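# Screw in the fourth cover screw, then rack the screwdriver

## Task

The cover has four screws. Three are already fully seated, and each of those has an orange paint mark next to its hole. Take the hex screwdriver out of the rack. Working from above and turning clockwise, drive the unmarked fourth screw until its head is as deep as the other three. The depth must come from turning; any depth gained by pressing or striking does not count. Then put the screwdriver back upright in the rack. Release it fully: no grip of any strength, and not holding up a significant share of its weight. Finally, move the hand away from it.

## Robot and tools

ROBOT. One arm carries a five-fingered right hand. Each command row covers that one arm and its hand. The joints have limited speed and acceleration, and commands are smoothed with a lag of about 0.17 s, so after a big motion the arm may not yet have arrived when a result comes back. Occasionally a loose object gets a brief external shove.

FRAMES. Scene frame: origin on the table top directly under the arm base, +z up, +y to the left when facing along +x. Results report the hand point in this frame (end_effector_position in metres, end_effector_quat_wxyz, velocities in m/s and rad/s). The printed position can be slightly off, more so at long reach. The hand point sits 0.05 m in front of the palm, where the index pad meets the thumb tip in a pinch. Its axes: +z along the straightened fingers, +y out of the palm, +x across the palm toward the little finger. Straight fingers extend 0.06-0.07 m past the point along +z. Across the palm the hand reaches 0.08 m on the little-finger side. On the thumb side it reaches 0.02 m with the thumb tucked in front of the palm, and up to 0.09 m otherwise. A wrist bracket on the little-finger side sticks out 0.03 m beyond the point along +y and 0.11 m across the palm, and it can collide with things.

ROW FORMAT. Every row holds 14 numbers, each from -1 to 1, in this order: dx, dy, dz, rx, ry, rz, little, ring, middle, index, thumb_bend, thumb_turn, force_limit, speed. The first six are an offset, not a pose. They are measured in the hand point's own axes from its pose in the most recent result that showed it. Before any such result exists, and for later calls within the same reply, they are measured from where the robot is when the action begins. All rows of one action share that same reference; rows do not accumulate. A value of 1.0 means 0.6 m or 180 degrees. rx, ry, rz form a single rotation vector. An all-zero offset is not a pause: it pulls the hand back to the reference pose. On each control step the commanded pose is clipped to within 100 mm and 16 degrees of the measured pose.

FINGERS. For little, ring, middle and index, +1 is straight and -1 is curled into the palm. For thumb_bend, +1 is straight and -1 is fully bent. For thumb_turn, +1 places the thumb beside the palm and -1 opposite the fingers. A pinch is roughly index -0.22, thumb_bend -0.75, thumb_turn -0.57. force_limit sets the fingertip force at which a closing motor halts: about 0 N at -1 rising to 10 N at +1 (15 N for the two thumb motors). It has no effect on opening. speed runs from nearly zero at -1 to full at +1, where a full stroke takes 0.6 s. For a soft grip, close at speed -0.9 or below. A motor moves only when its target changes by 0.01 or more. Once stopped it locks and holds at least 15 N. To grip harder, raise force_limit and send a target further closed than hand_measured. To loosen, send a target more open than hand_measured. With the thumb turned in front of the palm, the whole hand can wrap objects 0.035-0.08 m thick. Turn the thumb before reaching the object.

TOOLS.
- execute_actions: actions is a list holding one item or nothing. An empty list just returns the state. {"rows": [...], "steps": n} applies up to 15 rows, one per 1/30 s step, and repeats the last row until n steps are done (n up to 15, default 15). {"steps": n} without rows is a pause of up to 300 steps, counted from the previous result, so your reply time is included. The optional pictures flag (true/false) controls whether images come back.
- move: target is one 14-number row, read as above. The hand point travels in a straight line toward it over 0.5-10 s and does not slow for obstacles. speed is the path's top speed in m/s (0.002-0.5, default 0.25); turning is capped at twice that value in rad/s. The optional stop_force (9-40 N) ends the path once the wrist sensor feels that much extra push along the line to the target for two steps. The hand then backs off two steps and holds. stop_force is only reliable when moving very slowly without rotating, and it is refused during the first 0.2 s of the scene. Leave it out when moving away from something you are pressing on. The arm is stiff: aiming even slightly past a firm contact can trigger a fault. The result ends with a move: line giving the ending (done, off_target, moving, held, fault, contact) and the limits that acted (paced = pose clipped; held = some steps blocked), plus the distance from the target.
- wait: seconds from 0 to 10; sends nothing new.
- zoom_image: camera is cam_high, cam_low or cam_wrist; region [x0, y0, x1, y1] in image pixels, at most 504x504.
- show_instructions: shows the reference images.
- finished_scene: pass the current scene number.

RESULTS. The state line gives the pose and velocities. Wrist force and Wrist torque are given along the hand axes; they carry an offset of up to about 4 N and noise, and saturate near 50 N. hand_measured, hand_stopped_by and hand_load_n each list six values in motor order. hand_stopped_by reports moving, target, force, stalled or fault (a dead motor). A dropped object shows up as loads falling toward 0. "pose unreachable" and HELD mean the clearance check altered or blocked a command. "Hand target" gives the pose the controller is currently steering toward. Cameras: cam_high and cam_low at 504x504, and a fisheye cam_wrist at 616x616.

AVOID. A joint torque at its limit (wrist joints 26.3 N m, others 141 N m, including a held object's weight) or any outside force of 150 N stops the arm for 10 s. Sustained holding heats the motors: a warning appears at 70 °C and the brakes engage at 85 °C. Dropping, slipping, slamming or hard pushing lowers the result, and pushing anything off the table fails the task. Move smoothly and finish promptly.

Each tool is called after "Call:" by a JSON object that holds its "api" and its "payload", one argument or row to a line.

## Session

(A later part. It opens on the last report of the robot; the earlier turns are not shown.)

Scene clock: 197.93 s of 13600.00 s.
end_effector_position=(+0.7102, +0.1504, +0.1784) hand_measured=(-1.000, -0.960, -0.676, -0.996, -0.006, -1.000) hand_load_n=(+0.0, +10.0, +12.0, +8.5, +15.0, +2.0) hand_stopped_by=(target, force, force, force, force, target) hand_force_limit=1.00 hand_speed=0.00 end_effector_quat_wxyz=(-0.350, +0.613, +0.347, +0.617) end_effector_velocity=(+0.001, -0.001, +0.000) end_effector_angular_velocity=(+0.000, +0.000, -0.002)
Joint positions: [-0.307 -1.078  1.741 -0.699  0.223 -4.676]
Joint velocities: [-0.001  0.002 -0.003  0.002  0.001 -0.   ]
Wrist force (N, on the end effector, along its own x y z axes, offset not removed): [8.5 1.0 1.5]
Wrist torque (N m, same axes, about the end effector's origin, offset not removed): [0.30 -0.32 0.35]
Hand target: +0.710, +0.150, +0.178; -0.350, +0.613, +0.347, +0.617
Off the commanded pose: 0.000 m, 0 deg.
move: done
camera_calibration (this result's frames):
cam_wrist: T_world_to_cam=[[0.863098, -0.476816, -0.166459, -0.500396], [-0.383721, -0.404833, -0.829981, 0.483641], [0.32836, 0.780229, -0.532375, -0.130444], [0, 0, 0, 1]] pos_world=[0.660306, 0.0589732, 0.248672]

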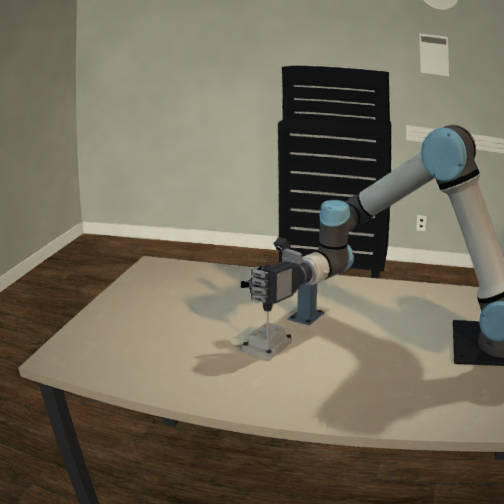

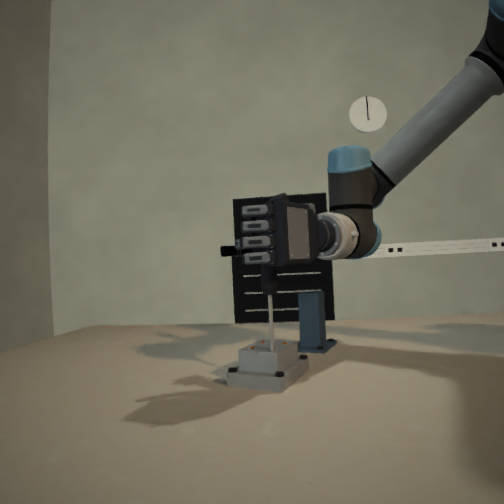

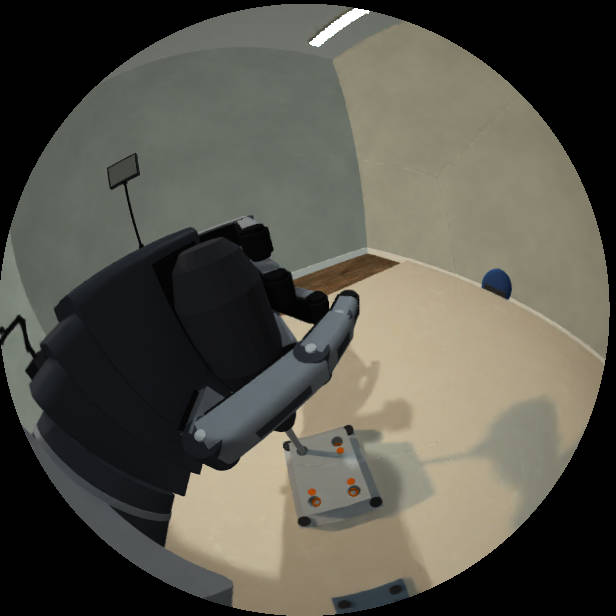

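Call:
{"api": "execute_actions", "payload": {
  "actions": [],
  "pictures": false
}}

Call:
{"api": "move", "payload": {
  "target": [0,0.0267,-0.0302,-0.1294,0,0,-1,-1,-1,-1,-1,-1,1,0],
  "speed": 0.5
}}

Call:
{"api": "move", "payload": {
  "target": [-0.0006,0.0267,-0.0302,-0.1294,0,0,-1,-1,-1,-1,-1,-1,1,0],
  "speed": 0.5
}}

Call:
{"api": "move", "payload": {
  "target": [-0.001,0.0267,-0.0302,-0.1294,0,0,-1,-1,-1,-1,-1,-1,1,0],
  "speed": 0.5
}}

Scene clock: 200.27 s of 13600.00 s.
end_effector_position=(+0.7103, +0.1503, +0.1783) hand_measured=(-1.000, -0.960, -0.676, -0.996, -0.006, -1.000) hand_load_n=(+0.0, +10.0, +12.0, +8.5, +15.0, +2.0) hand_stopped_by=(target, force, force, force, force, target) hand_force_limit=1.00 hand_speed=0.00 end_effector_quat_wxyz=(-0.350, +0.613, +0.347, +0.617) end_effector_velocity=(+0.001, -0.000, -0.000) end_effector_angular_velocity=(-0.000, -0.001, -0.001)
Joint positions: [-0.307 -1.078  1.741 -0.699  0.223 -4.676]
Joint velocities: [-0.     0.001 -0.    -0.001  0.001  0.   ]
Wrist force (N, on the end effector, along its own x y z axes, offset not removed): [12.4 2.3 1.0]
Wrist torque (N m, same axes, about the end effector's origin, offset not removed): [0.48 -0.61 0.65]
Hand target: +0.710, +0.150, +0.178; -0.350, +0.613, +0.347, +0.617
Off the commanded pose: 0.000 m, 0 deg.
Steps of this call (steps 1 to 70: nothing new was sent). Readings (end_effector_position | what the end effector reports):
1: (+0.7102, +0.1504, +0.1784) | hand_measured=(-1.000, -0.960, -0.676, -0.996, -0.006, -1.000) hand_load_n=(+0.0, +10.0, +12.0, +8.5, +15.0, +2.0) hand_stopped_by=(target, force, force, force, force, target) hand_force_limit=1.00 hand_speed=0.00
2: (+0.7103, +0.1504, +0.1784) | hand_measured=(-1.000, -0.960, -0.676, -0.996, -0.006, -1.000) hand_load_n=(+0.0, +10.0, +12.0, +8.5, +15.0, +2.0) hand_stopped_by=(target, force, force, force, force, target) hand_force_limit=1.00 hand_speed=0.00
4: (+0.7103, +0.1503, +0.1783) | hand_measured=(-1.000, -0.960, -0.676, -0.996, -0.006, -1.000) hand_load_n=(+0.0, +10.0, +12.0, +8.5, +15.0, +2.0) hand_stopped_by=(target, force, force, force, force, target) hand_force_limit=1.00 hand_speed=0.00
8: (+0.7103, +0.1503, +0.1783) | hand_measured=(-1.000, -0.960, -0.676, -0.996, -0.006, -1.000) hand_load_n=(+0.0, +10.0, +12.0, +8.5, +15.0, +2.0) hand_stopped_by=(target, force, force, force, force, target) hand_force_limit=1.00 hand_speed=0.00
70: the state above

Scene clock: 201.43 s of 13600.00 s.
end_effector_position=(+0.7148, +0.1267, +0.1783) hand_measured=(-1.000, -0.960, -0.676, -0.996, -0.006, -1.000) hand_load_n=(+0.0, +8.0, +12.0, +8.5, +15.0, +2.5) hand_stopped_by=(target, force, force, force, force, target) hand_force_limit=1.00 hand_speed=0.00 end_effector_quat_wxyz=(-0.219, +0.671, +0.216, +0.674) end_effector_velocity=(+0.001, -0.001, +0.000) end_effector_angular_velocity=(+0.001, -0.002, -0.016)
Joint positions: [-0.213 -1.178  1.899 -0.733  0.721 -4.7  ]
Joint velocities: [ 0.006 -0.001  0.003 -0.004  0.022  0.001]
Wrist force (N, on the end effector, along its own x y z axes, offset not removed): [2.7 1.1 2.4]
Wrist torque (N m, same axes, about the end effector's origin, offset not removed): [0.21 -0.12 0.28]
Hand target: +0.715, +0.127, +0.178; -0.219, +0.671, +0.215, +0.675
Off the commanded pose: 0.000 m, 0 deg.
move: done
camera_calibration (this result's frames):
cam_wrist: T_world_to_cam=[[0.605382, -0.777759, -0.169126, -0.292842], [-0.513734, -0.219521, -0.82939, 0.545051], [0.607939, 0.588984, -0.532455, -0.289067], [0, 0, 0, 1]] pos_world=[0.633028, 0.0621456, 0.248617]

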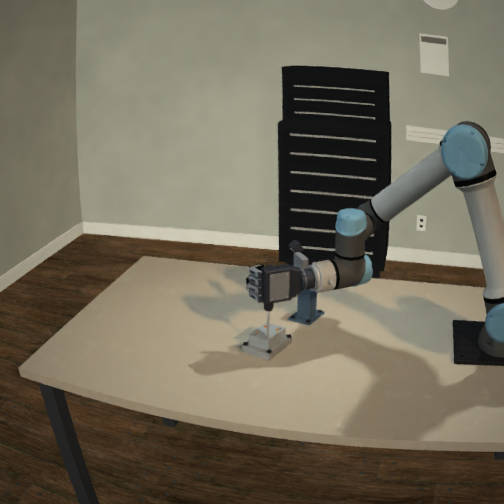

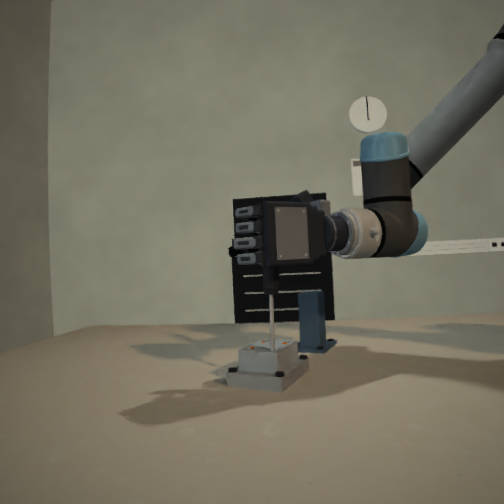

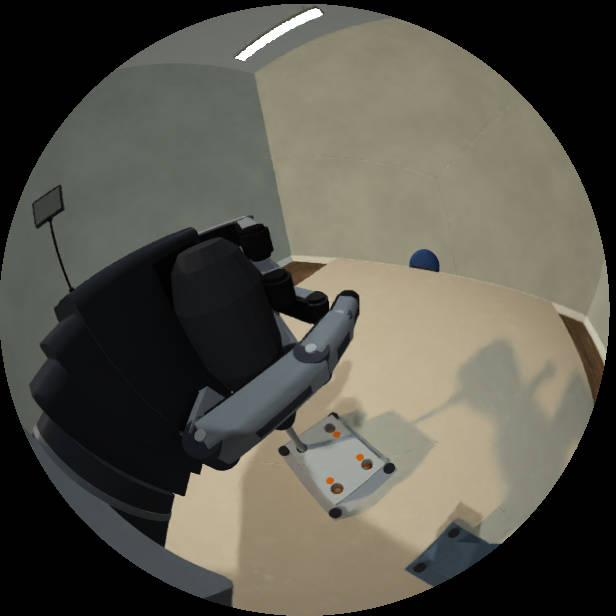

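Scene clock: 202.60 s of 13600.00 s.
end_effector_position=(+0.7095, +0.1032, +0.1778) hand_measured=(-1.000, -0.960, -0.676, -0.996, -0.006, -1.000) hand_load_n=(+0.0, +7.5, +12.0, +8.0, +15.0, +3.0) hand_stopped_by=(target, force, force, force, force, target) hand_force_limit=1.00 hand_speed=0.00 end_effector_quat_wxyz=(-0.080, +0.701, +0.076, +0.704) end_effector_velocity=(+0.001, -0.001, +0.000) end_effector_angular_velocity=(-0.000, -0.000, -0.017)
Joint positions: [-0.05  -1.202  1.937 -0.74   1.289 -4.704]
Joint velocities: [ 0.008  0.003 -0.005  0.002  0.026 -0.   ]
Wrist force (N, on the end effector, along its own x y z axes, offset not removed): [2.9 1.4 2.5]
Wrist torque (N m, same axes, about the end effector's origin, offset not removed): [0.20 -0.13 0.34]
Hand target: +0.710, +0.103, +0.178; -0.080, +0.701, +0.075, +0.704
Off the commanded pose: 0.000 m, 0 deg.
move: done
camera_calibration (this result's frames):
cam_wrist: T_world_to_cam=[[0.250225, -0.952883, -0.171466, -0.0374903], [-0.560187, 0.00195514, -0.828364, 0.546698], [0.789669, 0.303331, -0.533304, -0.371608], [0, 0, 0, 1]] pos_world=[0.609082, 0.0759273, 0.248256]

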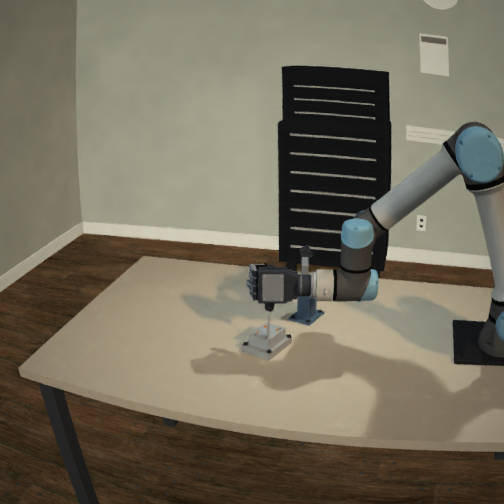

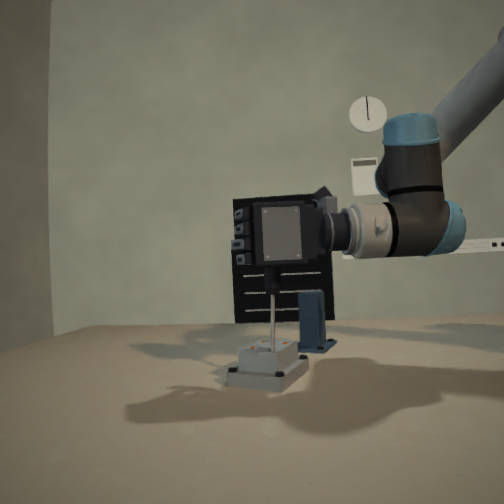

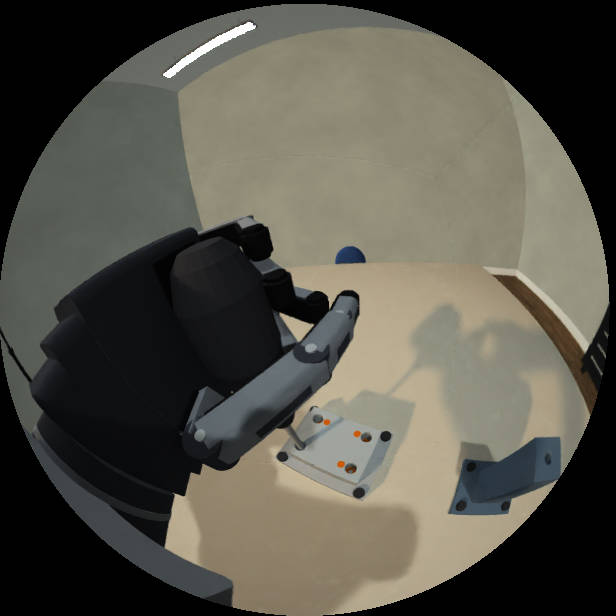

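Scene clock: 203.77 s of 13600.00 s.
end_effector_position=(+0.6954, +0.0838, +0.1770) hand_measured=(-1.000, -0.960, -0.676, -0.996, -0.006, -1.000) hand_load_n=(+0.0, +7.5, +12.0, +6.0, +15.0, +2.5) hand_stopped_by=(target, force, force, force, force, target) hand_force_limit=1.00 hand_speed=0.00 end_effector_quat_wxyz=(+0.062, +0.703, -0.067, +0.705) end_effector_velocity=(+0.000, -0.001, -0.000) end_effector_angular_velocity=(-0.000, +0.002, -0.016)
Joint positions: [ 0.127 -1.139  1.837 -0.702  1.87  -4.705]
Joint velocities: [ 0.006  0.006 -0.01   0.006  0.022 -0.   ]
Wrist force (N, on the end effector, along its own x y z axes, offset not removed): [4.8 1.0 0.3]
Wrist torque (N m, same axes, about the end effector's origin, offset not removed): [0.28 -0.16 0.32]
Hand target: +0.695, +0.084, +0.177; +0.063, +0.703, -0.068, +0.705
Off the commanded pose: 0.000 m, 0 deg.
move: done
camera_calibration (this result's frames):
cam_wrist: T_world_to_cam=[[-0.145127, -0.97415, -0.173117, 0.224349], [-0.515745, 0.223801, -0.826994, 0.488452], [0.844361, -0.0307348, -0.534893, -0.36476], [0, 0, 0, 1]] pos_world=[0.592465, 0.098023, 0.247678]

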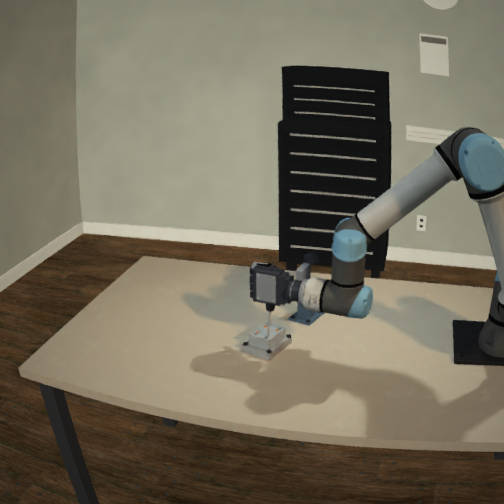

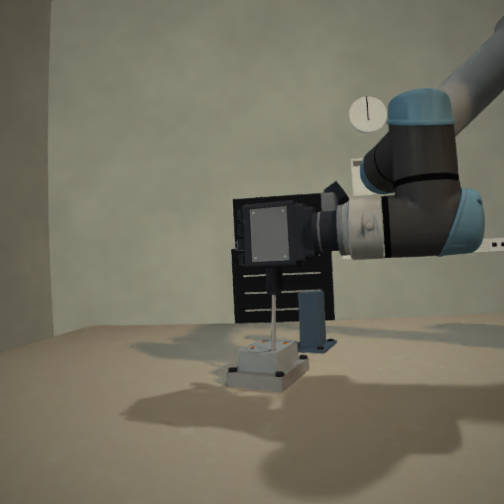

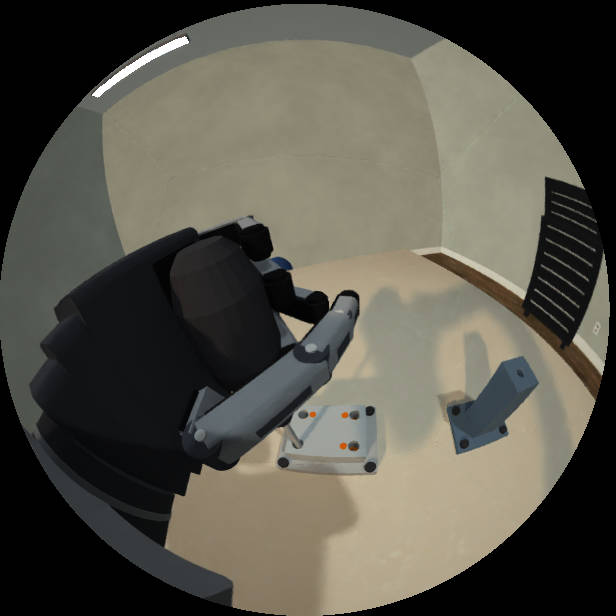

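Call:
{"api": "move", "payload": {
  "target": [0.0015,-0.001,-0.0025,0,0,0,-0.6,-0.6,-0.3,-0.6,0.3,-1,1,0.5],
  "speed": 0.03
}}

Call:
{"api": "move", "payload": {
  "target": [0,-0.0568,0.0199,0.194,0,0,-0.6,-0.6,-0.3,-0.6,0.3,-1,1,0.5],
  "speed": 0.5
}}

Call:
{"api": "move", "payload": {
  "target": [0,-0.0568,0.0199,0.194,0,0,-0.6,-0.6,-0.3,-0.6,0.3,-1,1,0.5],
  "speed": 0.5
}}

Call:
{"api": "move", "payload": {
  "target": [-0.0005,0.004,0,0,0,0,-1,-1,-1,-1,-1,-1,1,0],
  "speed": 0.03
}}

Call:
{"api": "zoom_image", "payload": {
  "camera": "cam_low",
  "region": [240,270,300,330]
}}

Call:
{"api": "move", "payload": {
  "target": [0,0.0267,-0.0302,-0.1294,0,0,-1,-1,-1,-1,-1,-1,1,0],
  "speed": 0.5
}}

Call:
{"api": "move", "payload": {
  "target": [-0.0006,0.0267,-0.0302,-0.1294,0,0,-1,-1,-1,-1,-1,-1,1,0],
  "speed": 0.5
}}

Call:
{"api": "move", "payload": {
  "target": [-0.001,0.0267,-0.0302,-0.1294,0,0,-1,-1,-1,-1,-1,-1,1,0],
  "speed": 0.5
}}

Scene clock: 206.33 s of 13600.00 s.
end_effector_position=(+0.6941, +0.0846, +0.1778) hand_measured=(-0.600, -0.600, -0.300, -0.600, +0.300, -1.000) hand_load_n=(+0.0, +0.0, +0.0, +0.0, +0.0, +0.0) hand_stopped_by=(target, target, target, target, target, target) hand_force_limit=1.00 hand_speed=0.50 end_effector_quat_wxyz=(+0.062, +0.703, -0.067, +0.705) end_effector_velocity=(-0.001, +0.001, -0.000) end_effector_angular_velocity=(-0.000, +0.002, +0.002)
Joint positions: [ 0.129 -1.142  1.839 -0.701  1.872 -4.705]
Joint velocities: [ 0.001 -0.002  0.002  0.002 -0.001 -0.   ]
Wrist force (N, on the end effector, along its own x y z axes, offset not removed): [-0.6 2.9 2.5]
Wrist torque (N m, same axes, about the end effector's origin, offset not removed): [0.37 0.07 0.10]
Hand target: +0.694, +0.085, +0.178; +0.062, +0.703, -0.067, +0.705
Off the commanded pose: 0.000 m, 0 deg.
move: done
camera_calibration (this result's frames):
cam_wrist: T_world_to_cam=[[-0.145254, -0.974131, -0.173119, 0.225181], [-0.515706, 0.223869, -0.827001, 0.488293], [0.844363, -0.0308467, -0.534883, -0.363197], [0, 0, 0, 1]] pos_world=[0.591194, 0.0988386, 0.248534]

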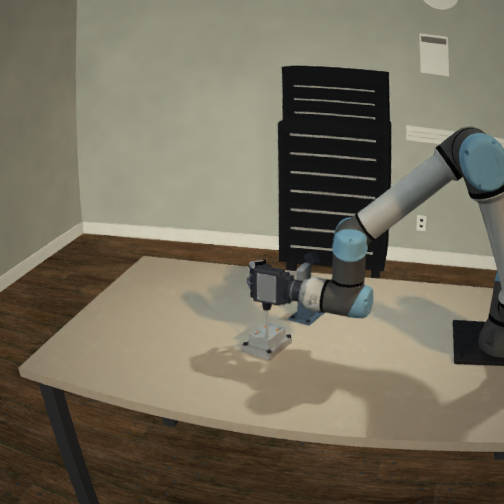

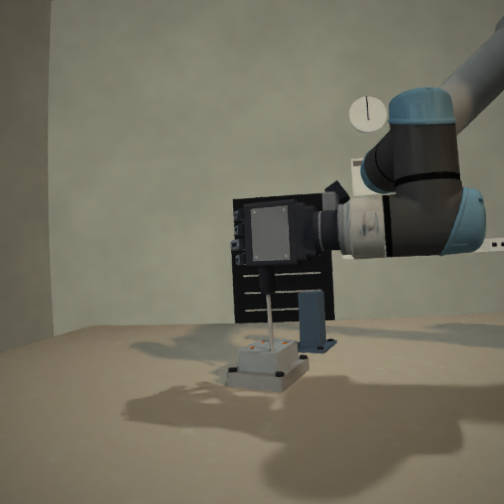

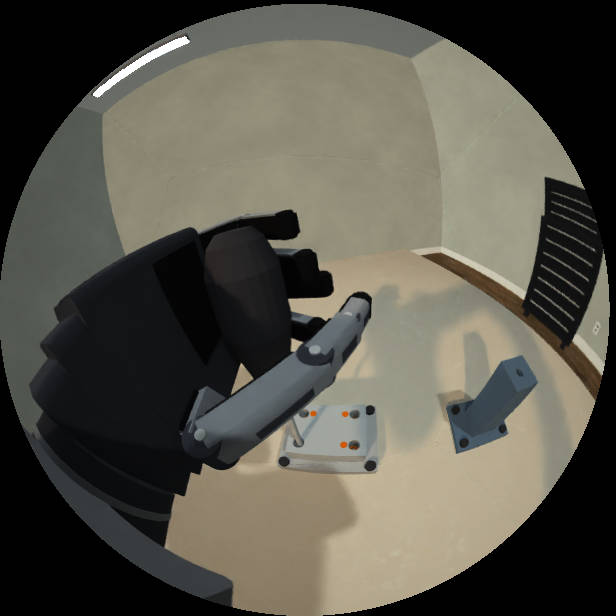

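Scene clock: 207.73 s of 13600.00 s.
end_effector_position=(+0.7117, +0.1158, +0.1781) hand_measured=(-0.600, -0.600, -0.300, -0.600, +0.300, -1.000) hand_load_n=(+0.0, +0.0, +0.0, +0.0, +0.0, +0.0) hand_stopped_by=(target, target, target, target, target, target) hand_force_limit=1.00 hand_speed=0.50 end_effector_quat_wxyz=(-0.151, +0.690, +0.147, +0.693) end_effector_velocity=(+0.001, +0.001, -0.000) end_effector_angular_velocity=(+0.001, +0.001, +0.015)
Joint positions: [-0.136 -1.204  1.94  -0.744  0.999 -4.703]
Joint velocities: [-0.007  0.002 -0.003  0.001 -0.021  0.001]
Wrist force (N, on the end effector, along its own x y z axes, offset not removed): [1.0 1.5 0.9]
Wrist torque (N m, same axes, about the end effector's origin, offset not removed): [0.25 -0.20 0.12]
Hand target: +0.712, +0.116, +0.178; -0.152, +0.689, +0.148, +0.693
Off the commanded pose: 0.000 m, 0 deg.
move: done
camera_calibration (this result's frames):
cam_wrist: T_world_to_cam=[[0.437401, -0.882996, -0.170289, -0.167583], [-0.548026, -0.111598, -0.828983, 0.552784], [0.712985, 0.455921, -0.532718, -0.340234], [0, 0, 0, 1]] pos_world=[0.618823, 0.0688346, 0.248463]

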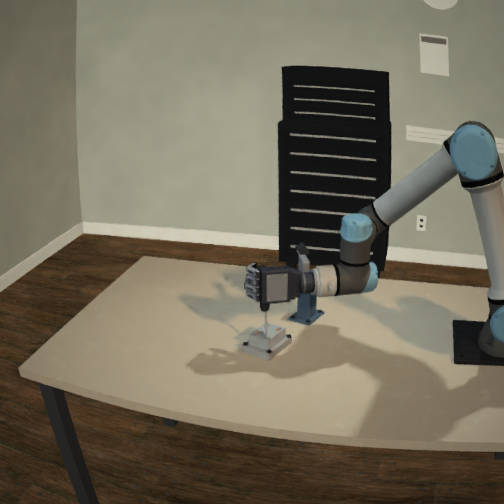

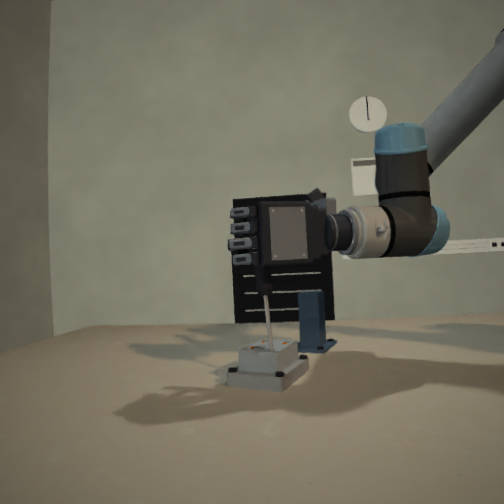

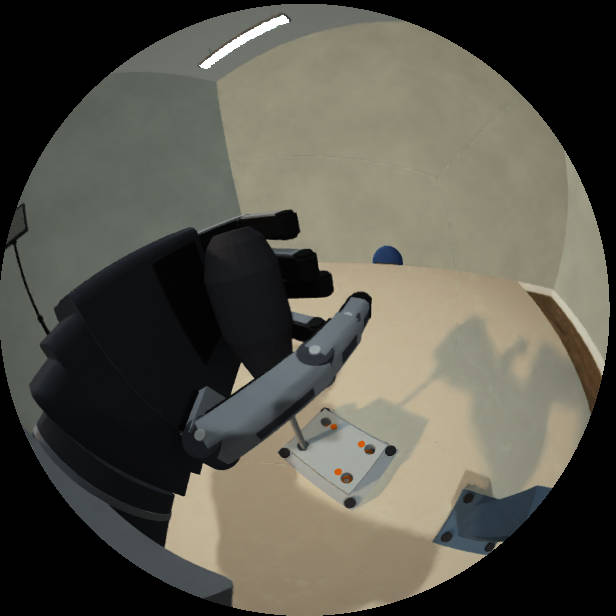

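Scene clock: 209.10 s of 13600.00 s.
end_effector_position=(+0.7083, +0.1515, +0.1781) hand_measured=(-0.600, -0.600, -0.300, -0.600, +0.300, -1.000) hand_load_n=(+0.0, +0.0, +0.0, +0.0, +0.0, +0.0) hand_stopped_by=(target, target, target, target, target, target) hand_force_limit=1.00 hand_speed=0.50 end_effector_quat_wxyz=(-0.350, +0.613, +0.348, +0.617) end_effector_velocity=(+0.001, +0.001, +0.000) end_effector_angular_velocity=(-0.003, -0.001, +0.016)
Joint positions: [-0.307 -1.082  1.747 -0.704  0.222 -4.675]
Joint velocities: [-0.002  0.008 -0.015  0.014 -0.018 -0.009]
Wrist force (N, on the end effector, along its own x y z axes, offset not removed): [0.2 1.9 0.6]
Wrist torque (N m, same axes, about the end effector's origin, offset not removed): [0.31 -0.03 0.15]
Hand target: +0.708, +0.152, +0.178; -0.351, +0.613, +0.348, +0.617
Off the commanded pose: 0.000 m, 0 deg.
move: done
camera_calibration (this result's frames):
cam_wrist: T_world_to_cam=[[0.863721, -0.475601, -0.166701, -0.498892], [-0.383251, -0.405058, -0.830088, 0.482879], [0.327267, 0.780853, -0.532132, -0.130154], [0, 0, 0, 1]] pos_world=[0.658563, 0.0599525, 0.248407]

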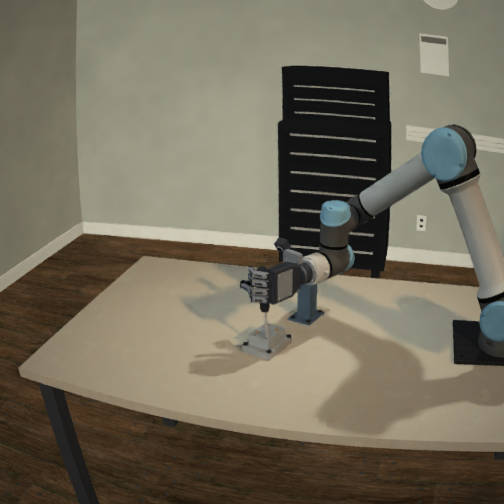

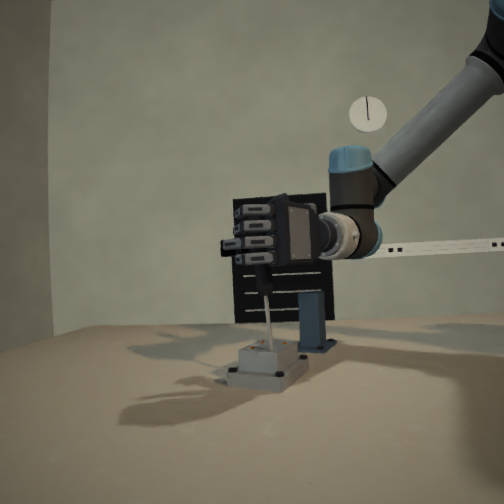

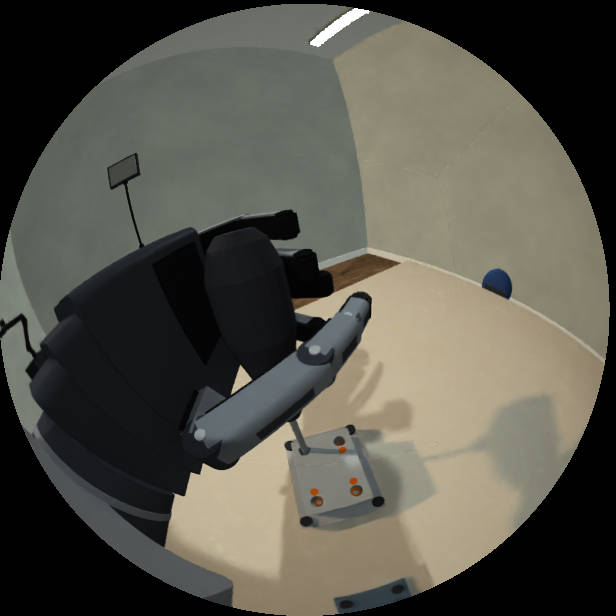

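Scene clock: 209.80 s of 13600.00 s.
end_effector_position=(+0.7103, +0.1503, +0.1779) hand_measured=(-1.000, -0.960, -0.674, -0.996, -0.004, -1.000) hand_load_n=(+0.0, +10.5, +11.0, +8.0, +15.0, +2.5) hand_stopped_by=(target, force, force, target, force, target) hand_force_limit=1.00 hand_speed=0.00 end_effector_quat_wxyz=(-0.350, +0.613, +0.348, +0.617) end_effector_velocity=(+0.001, -0.000, -0.000) end_effector_angular_velocity=(+0.000, +0.001, -0.000)
Joint positions: [-0.308 -1.077  1.741 -0.702  0.221 -4.675]
Joint velocities: [-0.     0.003 -0.003  0.001 -0.     0.   ]
Wrist force (N, on the end effector, along its own x y z axes, offset not removed): [10.0 0.7 1.3]
Wrist torque (N m, same axes, about the end effector's origin, offset not removed): [0.27 -0.45 0.49]
Hand target: +0.710, +0.150, +0.178; -0.350, +0.613, +0.348, +0.617
Off the commanded pose: 0.000 m, 0 deg.
move: done
camera_calibration (this result's frames):
cam_wrist: T_world_to_cam=[[0.863735, -0.475601, -0.166631, -0.501183], [-0.383189, -0.405071, -0.830111, 0.482906], [0.327304, 0.780847, -0.532119, -0.130049], [0, 0, 0, 1]] pos_world=[0.660499, 0.0587963, 0.248152]

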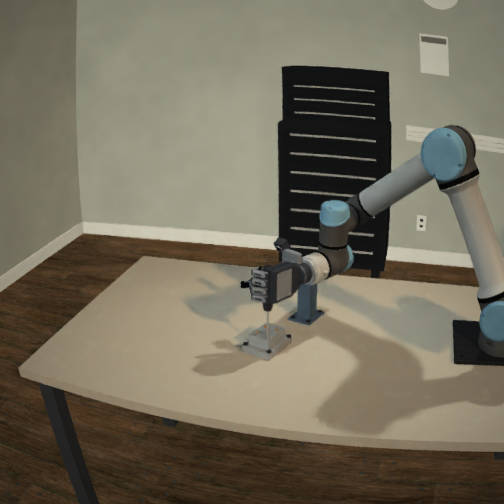

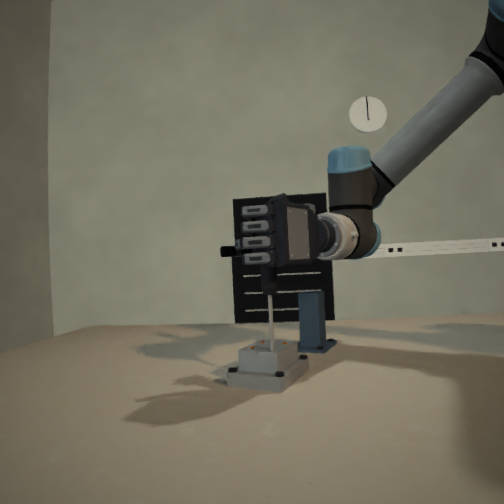

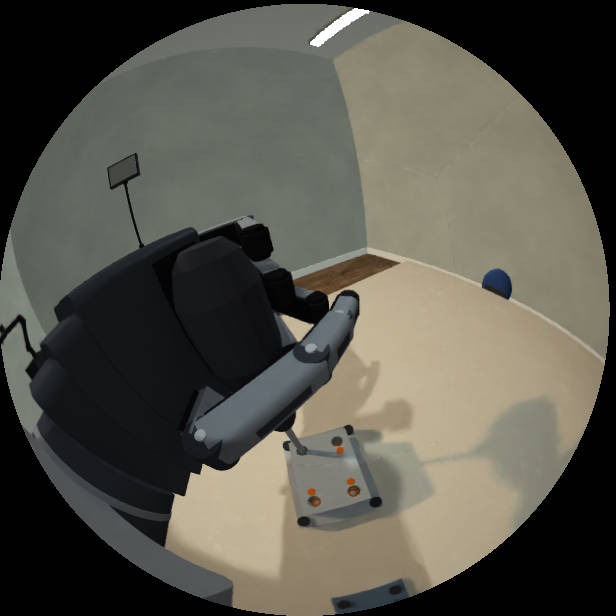

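Region (240, 270, 300, 330) of cam_low's 504x504 image, scaled by 8.400, with more detail than that image has.

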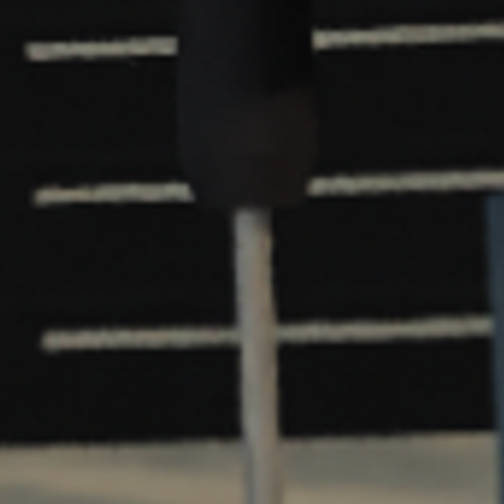

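Scene clock: 210.97 s of 13600.00 s.
end_effector_position=(+0.7147, +0.1267, +0.1778) hand_measured=(-1.000, -0.960, -0.674, -0.996, -0.004, -1.000) hand_load_n=(+0.0, +4.0, +11.5, +4.5, +16.0, +5.0) hand_stopped_by=(target, force, force, target, force, target) hand_force_limit=1.00 hand_speed=0.00 end_effector_quat_wxyz=(-0.220, +0.671, +0.217, +0.674) end_effector_velocity=(+0.001, -0.001, +0.000) end_effector_angular_velocity=(+0.000, -0.002, -0.015)
Joint positions: [-0.214 -1.177  1.9   -0.734  0.719 -4.7  ]
Joint velocities: [ 0.006 -0.001  0.002 -0.003  0.021  0.001]
Wrist force (N, on the end effector, along its own x y z axes, offset not removed): [-1.4 2.1 1.1]
Wrist torque (N m, same axes, about the end effector's origin, offset not removed): [0.82 0.26 -0.19]
Hand target: +0.715, +0.127, +0.178; -0.219, +0.671, +0.216, +0.675
Off the commanded pose: 0.000 m, 0 deg.
move: done
camera_calibration (this result's frames):
cam_wrist: T_world_to_cam=[[0.606442, -0.776892, -0.169312, -0.293748], [-0.513367, -0.219957, -0.829502, 0.54449], [0.607192, 0.589964, -0.532222, -0.288922], [0, 0, 0, 1]] pos_world=[0.633095, 0.0620076, 0.24815]

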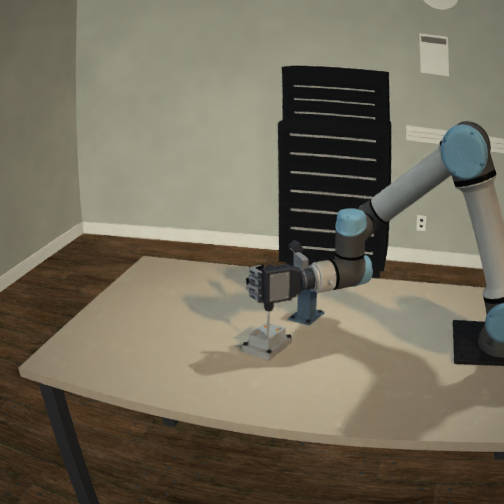

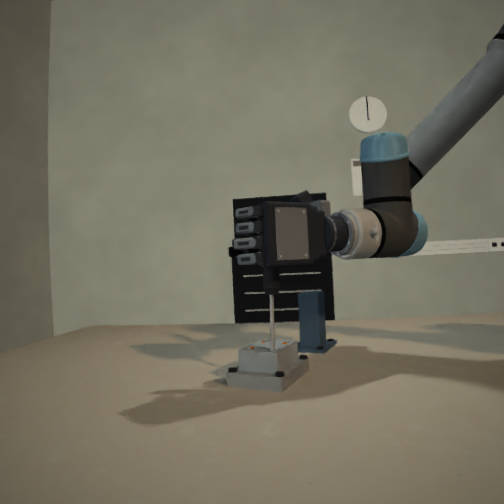

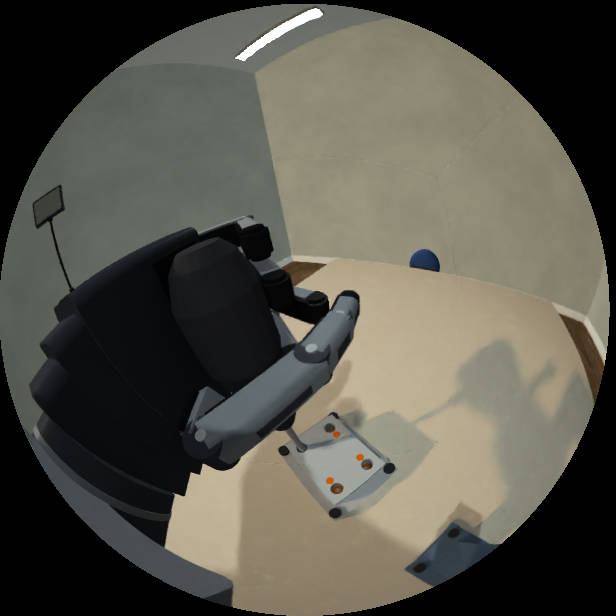

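Scene clock: 212.13 s of 13600.00 s.
end_effector_position=(+0.7095, +0.1032, +0.1774) hand_measured=(-1.000, -0.962, -0.674, -0.996, -0.004, -1.000) hand_load_n=(+0.0, +3.5, +11.5, +4.0, +15.5, +5.0) hand_stopped_by=(target, force, force, target, force, target) hand_force_limit=1.00 hand_speed=0.00 end_effector_quat_wxyz=(-0.081, +0.701, +0.077, +0.704) end_effector_velocity=(+0.001, -0.001, +0.000) end_effector_angular_velocity=(-0.000, +0.000, -0.016)
Joint positions: [-0.05  -1.202  1.938 -0.742  1.287 -4.704]
Joint velocities: [ 0.008  0.003 -0.005  0.002  0.024 -0.   ]
Wrist force (N, on the end effector, along its own x y z axes, offset not removed): [-3.7 3.2 1.6]
Wrist torque (N m, same axes, about the end effector's origin, offset not removed): [0.96 0.36 -0.24]
Hand target: +0.710, +0.103, +0.177; -0.080, +0.701, +0.076, +0.704
Off the commanded pose: 0.000 m, 0 deg.
move: done
camera_calibration (this result's frames):
cam_wrist: T_world_to_cam=[[0.251526, -0.952494, -0.171724, -0.0385023], [-0.56009, 0.00145271, -0.82843, 0.546348], [0.789325, 0.304553, -0.533118, -0.371768], [0, 0, 0, 1]] pos_world=[0.609134, 0.0757561, 0.247803]

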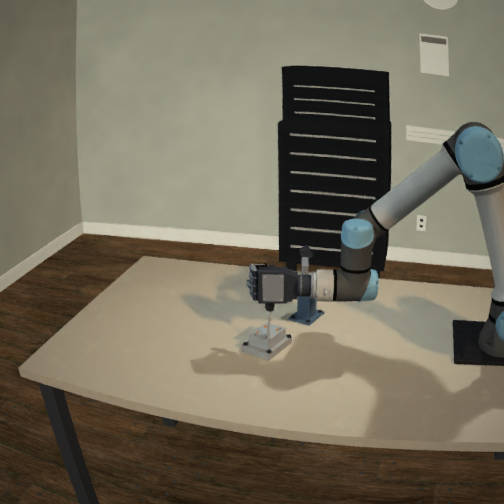

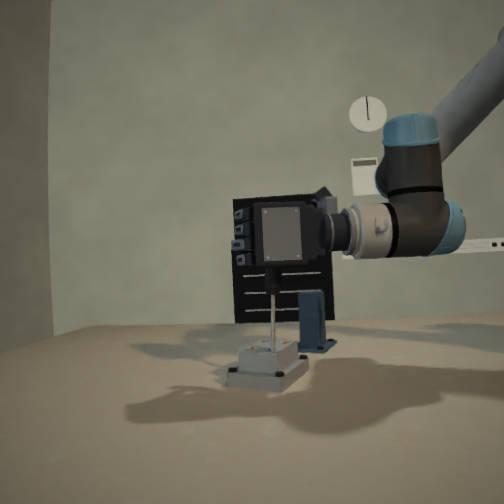

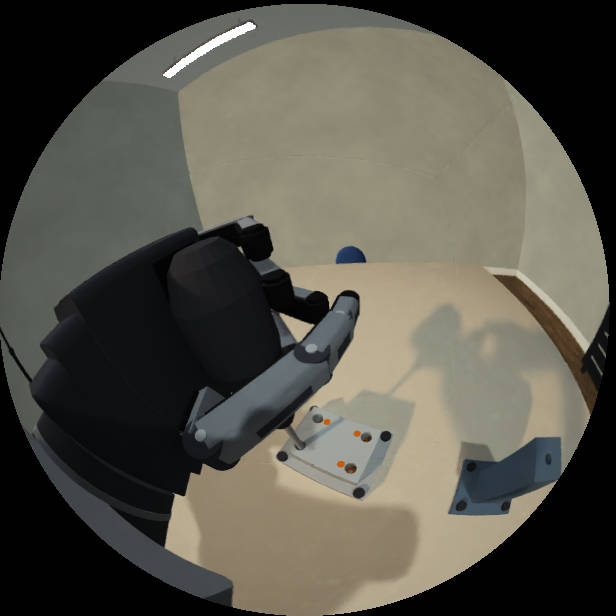

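Scene clock: 213.30 s of 13600.00 s.
end_effector_position=(+0.6954, +0.0837, +0.1766) hand_measured=(-1.000, -0.962, -0.674, -0.998, -0.004, -1.000) hand_load_n=(+0.0, +3.5, +11.5, +2.5, +15.5, +5.0) hand_stopped_by=(target, force, force, target, force, target) hand_force_limit=1.00 hand_speed=0.00 end_effector_quat_wxyz=(+0.062, +0.703, -0.066, +0.705) end_effector_velocity=(-0.000, -0.000, -0.000) end_effector_angular_velocity=(-0.000, +0.001, -0.017)
Joint positions: [ 0.126 -1.138  1.838 -0.703  1.867 -4.704]
Joint velocities: [ 0.007  0.006 -0.01   0.005  0.023 -0.   ]
Wrist force (N, on the end effector, along its own x y z axes, offset not removed): [-4.1 1.4 0.5]
Wrist torque (N m, same axes, about the end effector's origin, offset not removed): [0.78 0.22 -0.17]
Hand target: +0.695, +0.084, +0.177; +0.062, +0.703, -0.067, +0.705
Off the commanded pose: 0.000 m, 0 deg.
move: done
camera_calibration (this result's frames):
cam_wrist: T_world_to_cam=[[-0.143793, -0.974292, -0.173433, 0.22339], [-0.515927, 0.223358, -0.827001, 0.488298], [0.844478, -0.0294379, -0.53478, -0.365246], [0, 0, 0, 1]] pos_world=[0.59249, 0.0978296, 0.24724]

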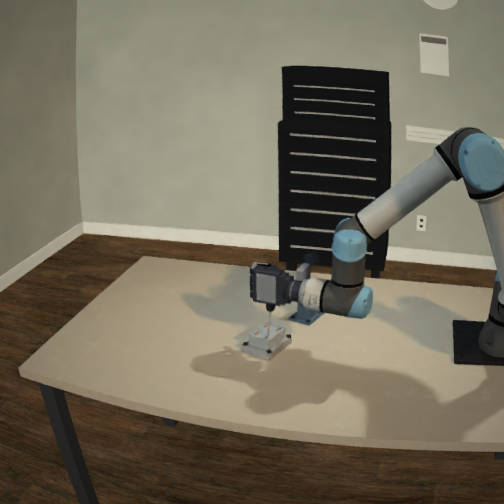

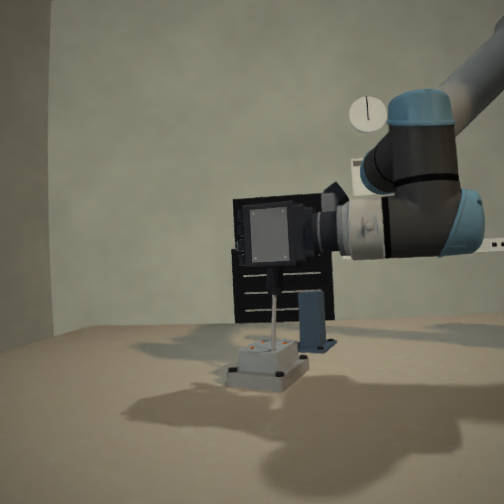

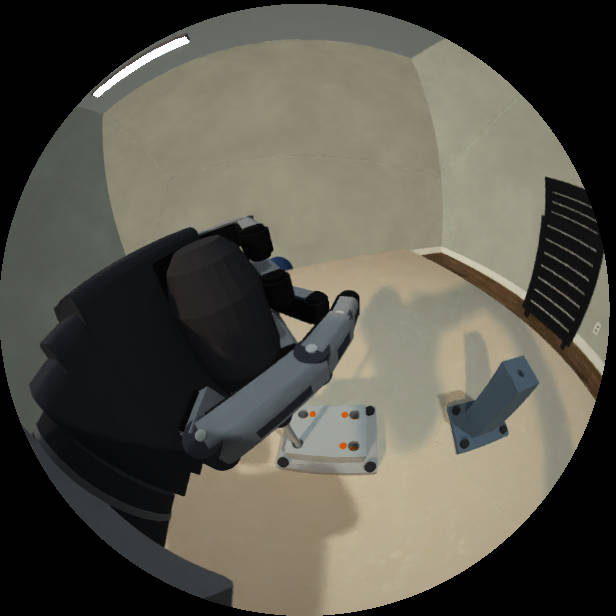

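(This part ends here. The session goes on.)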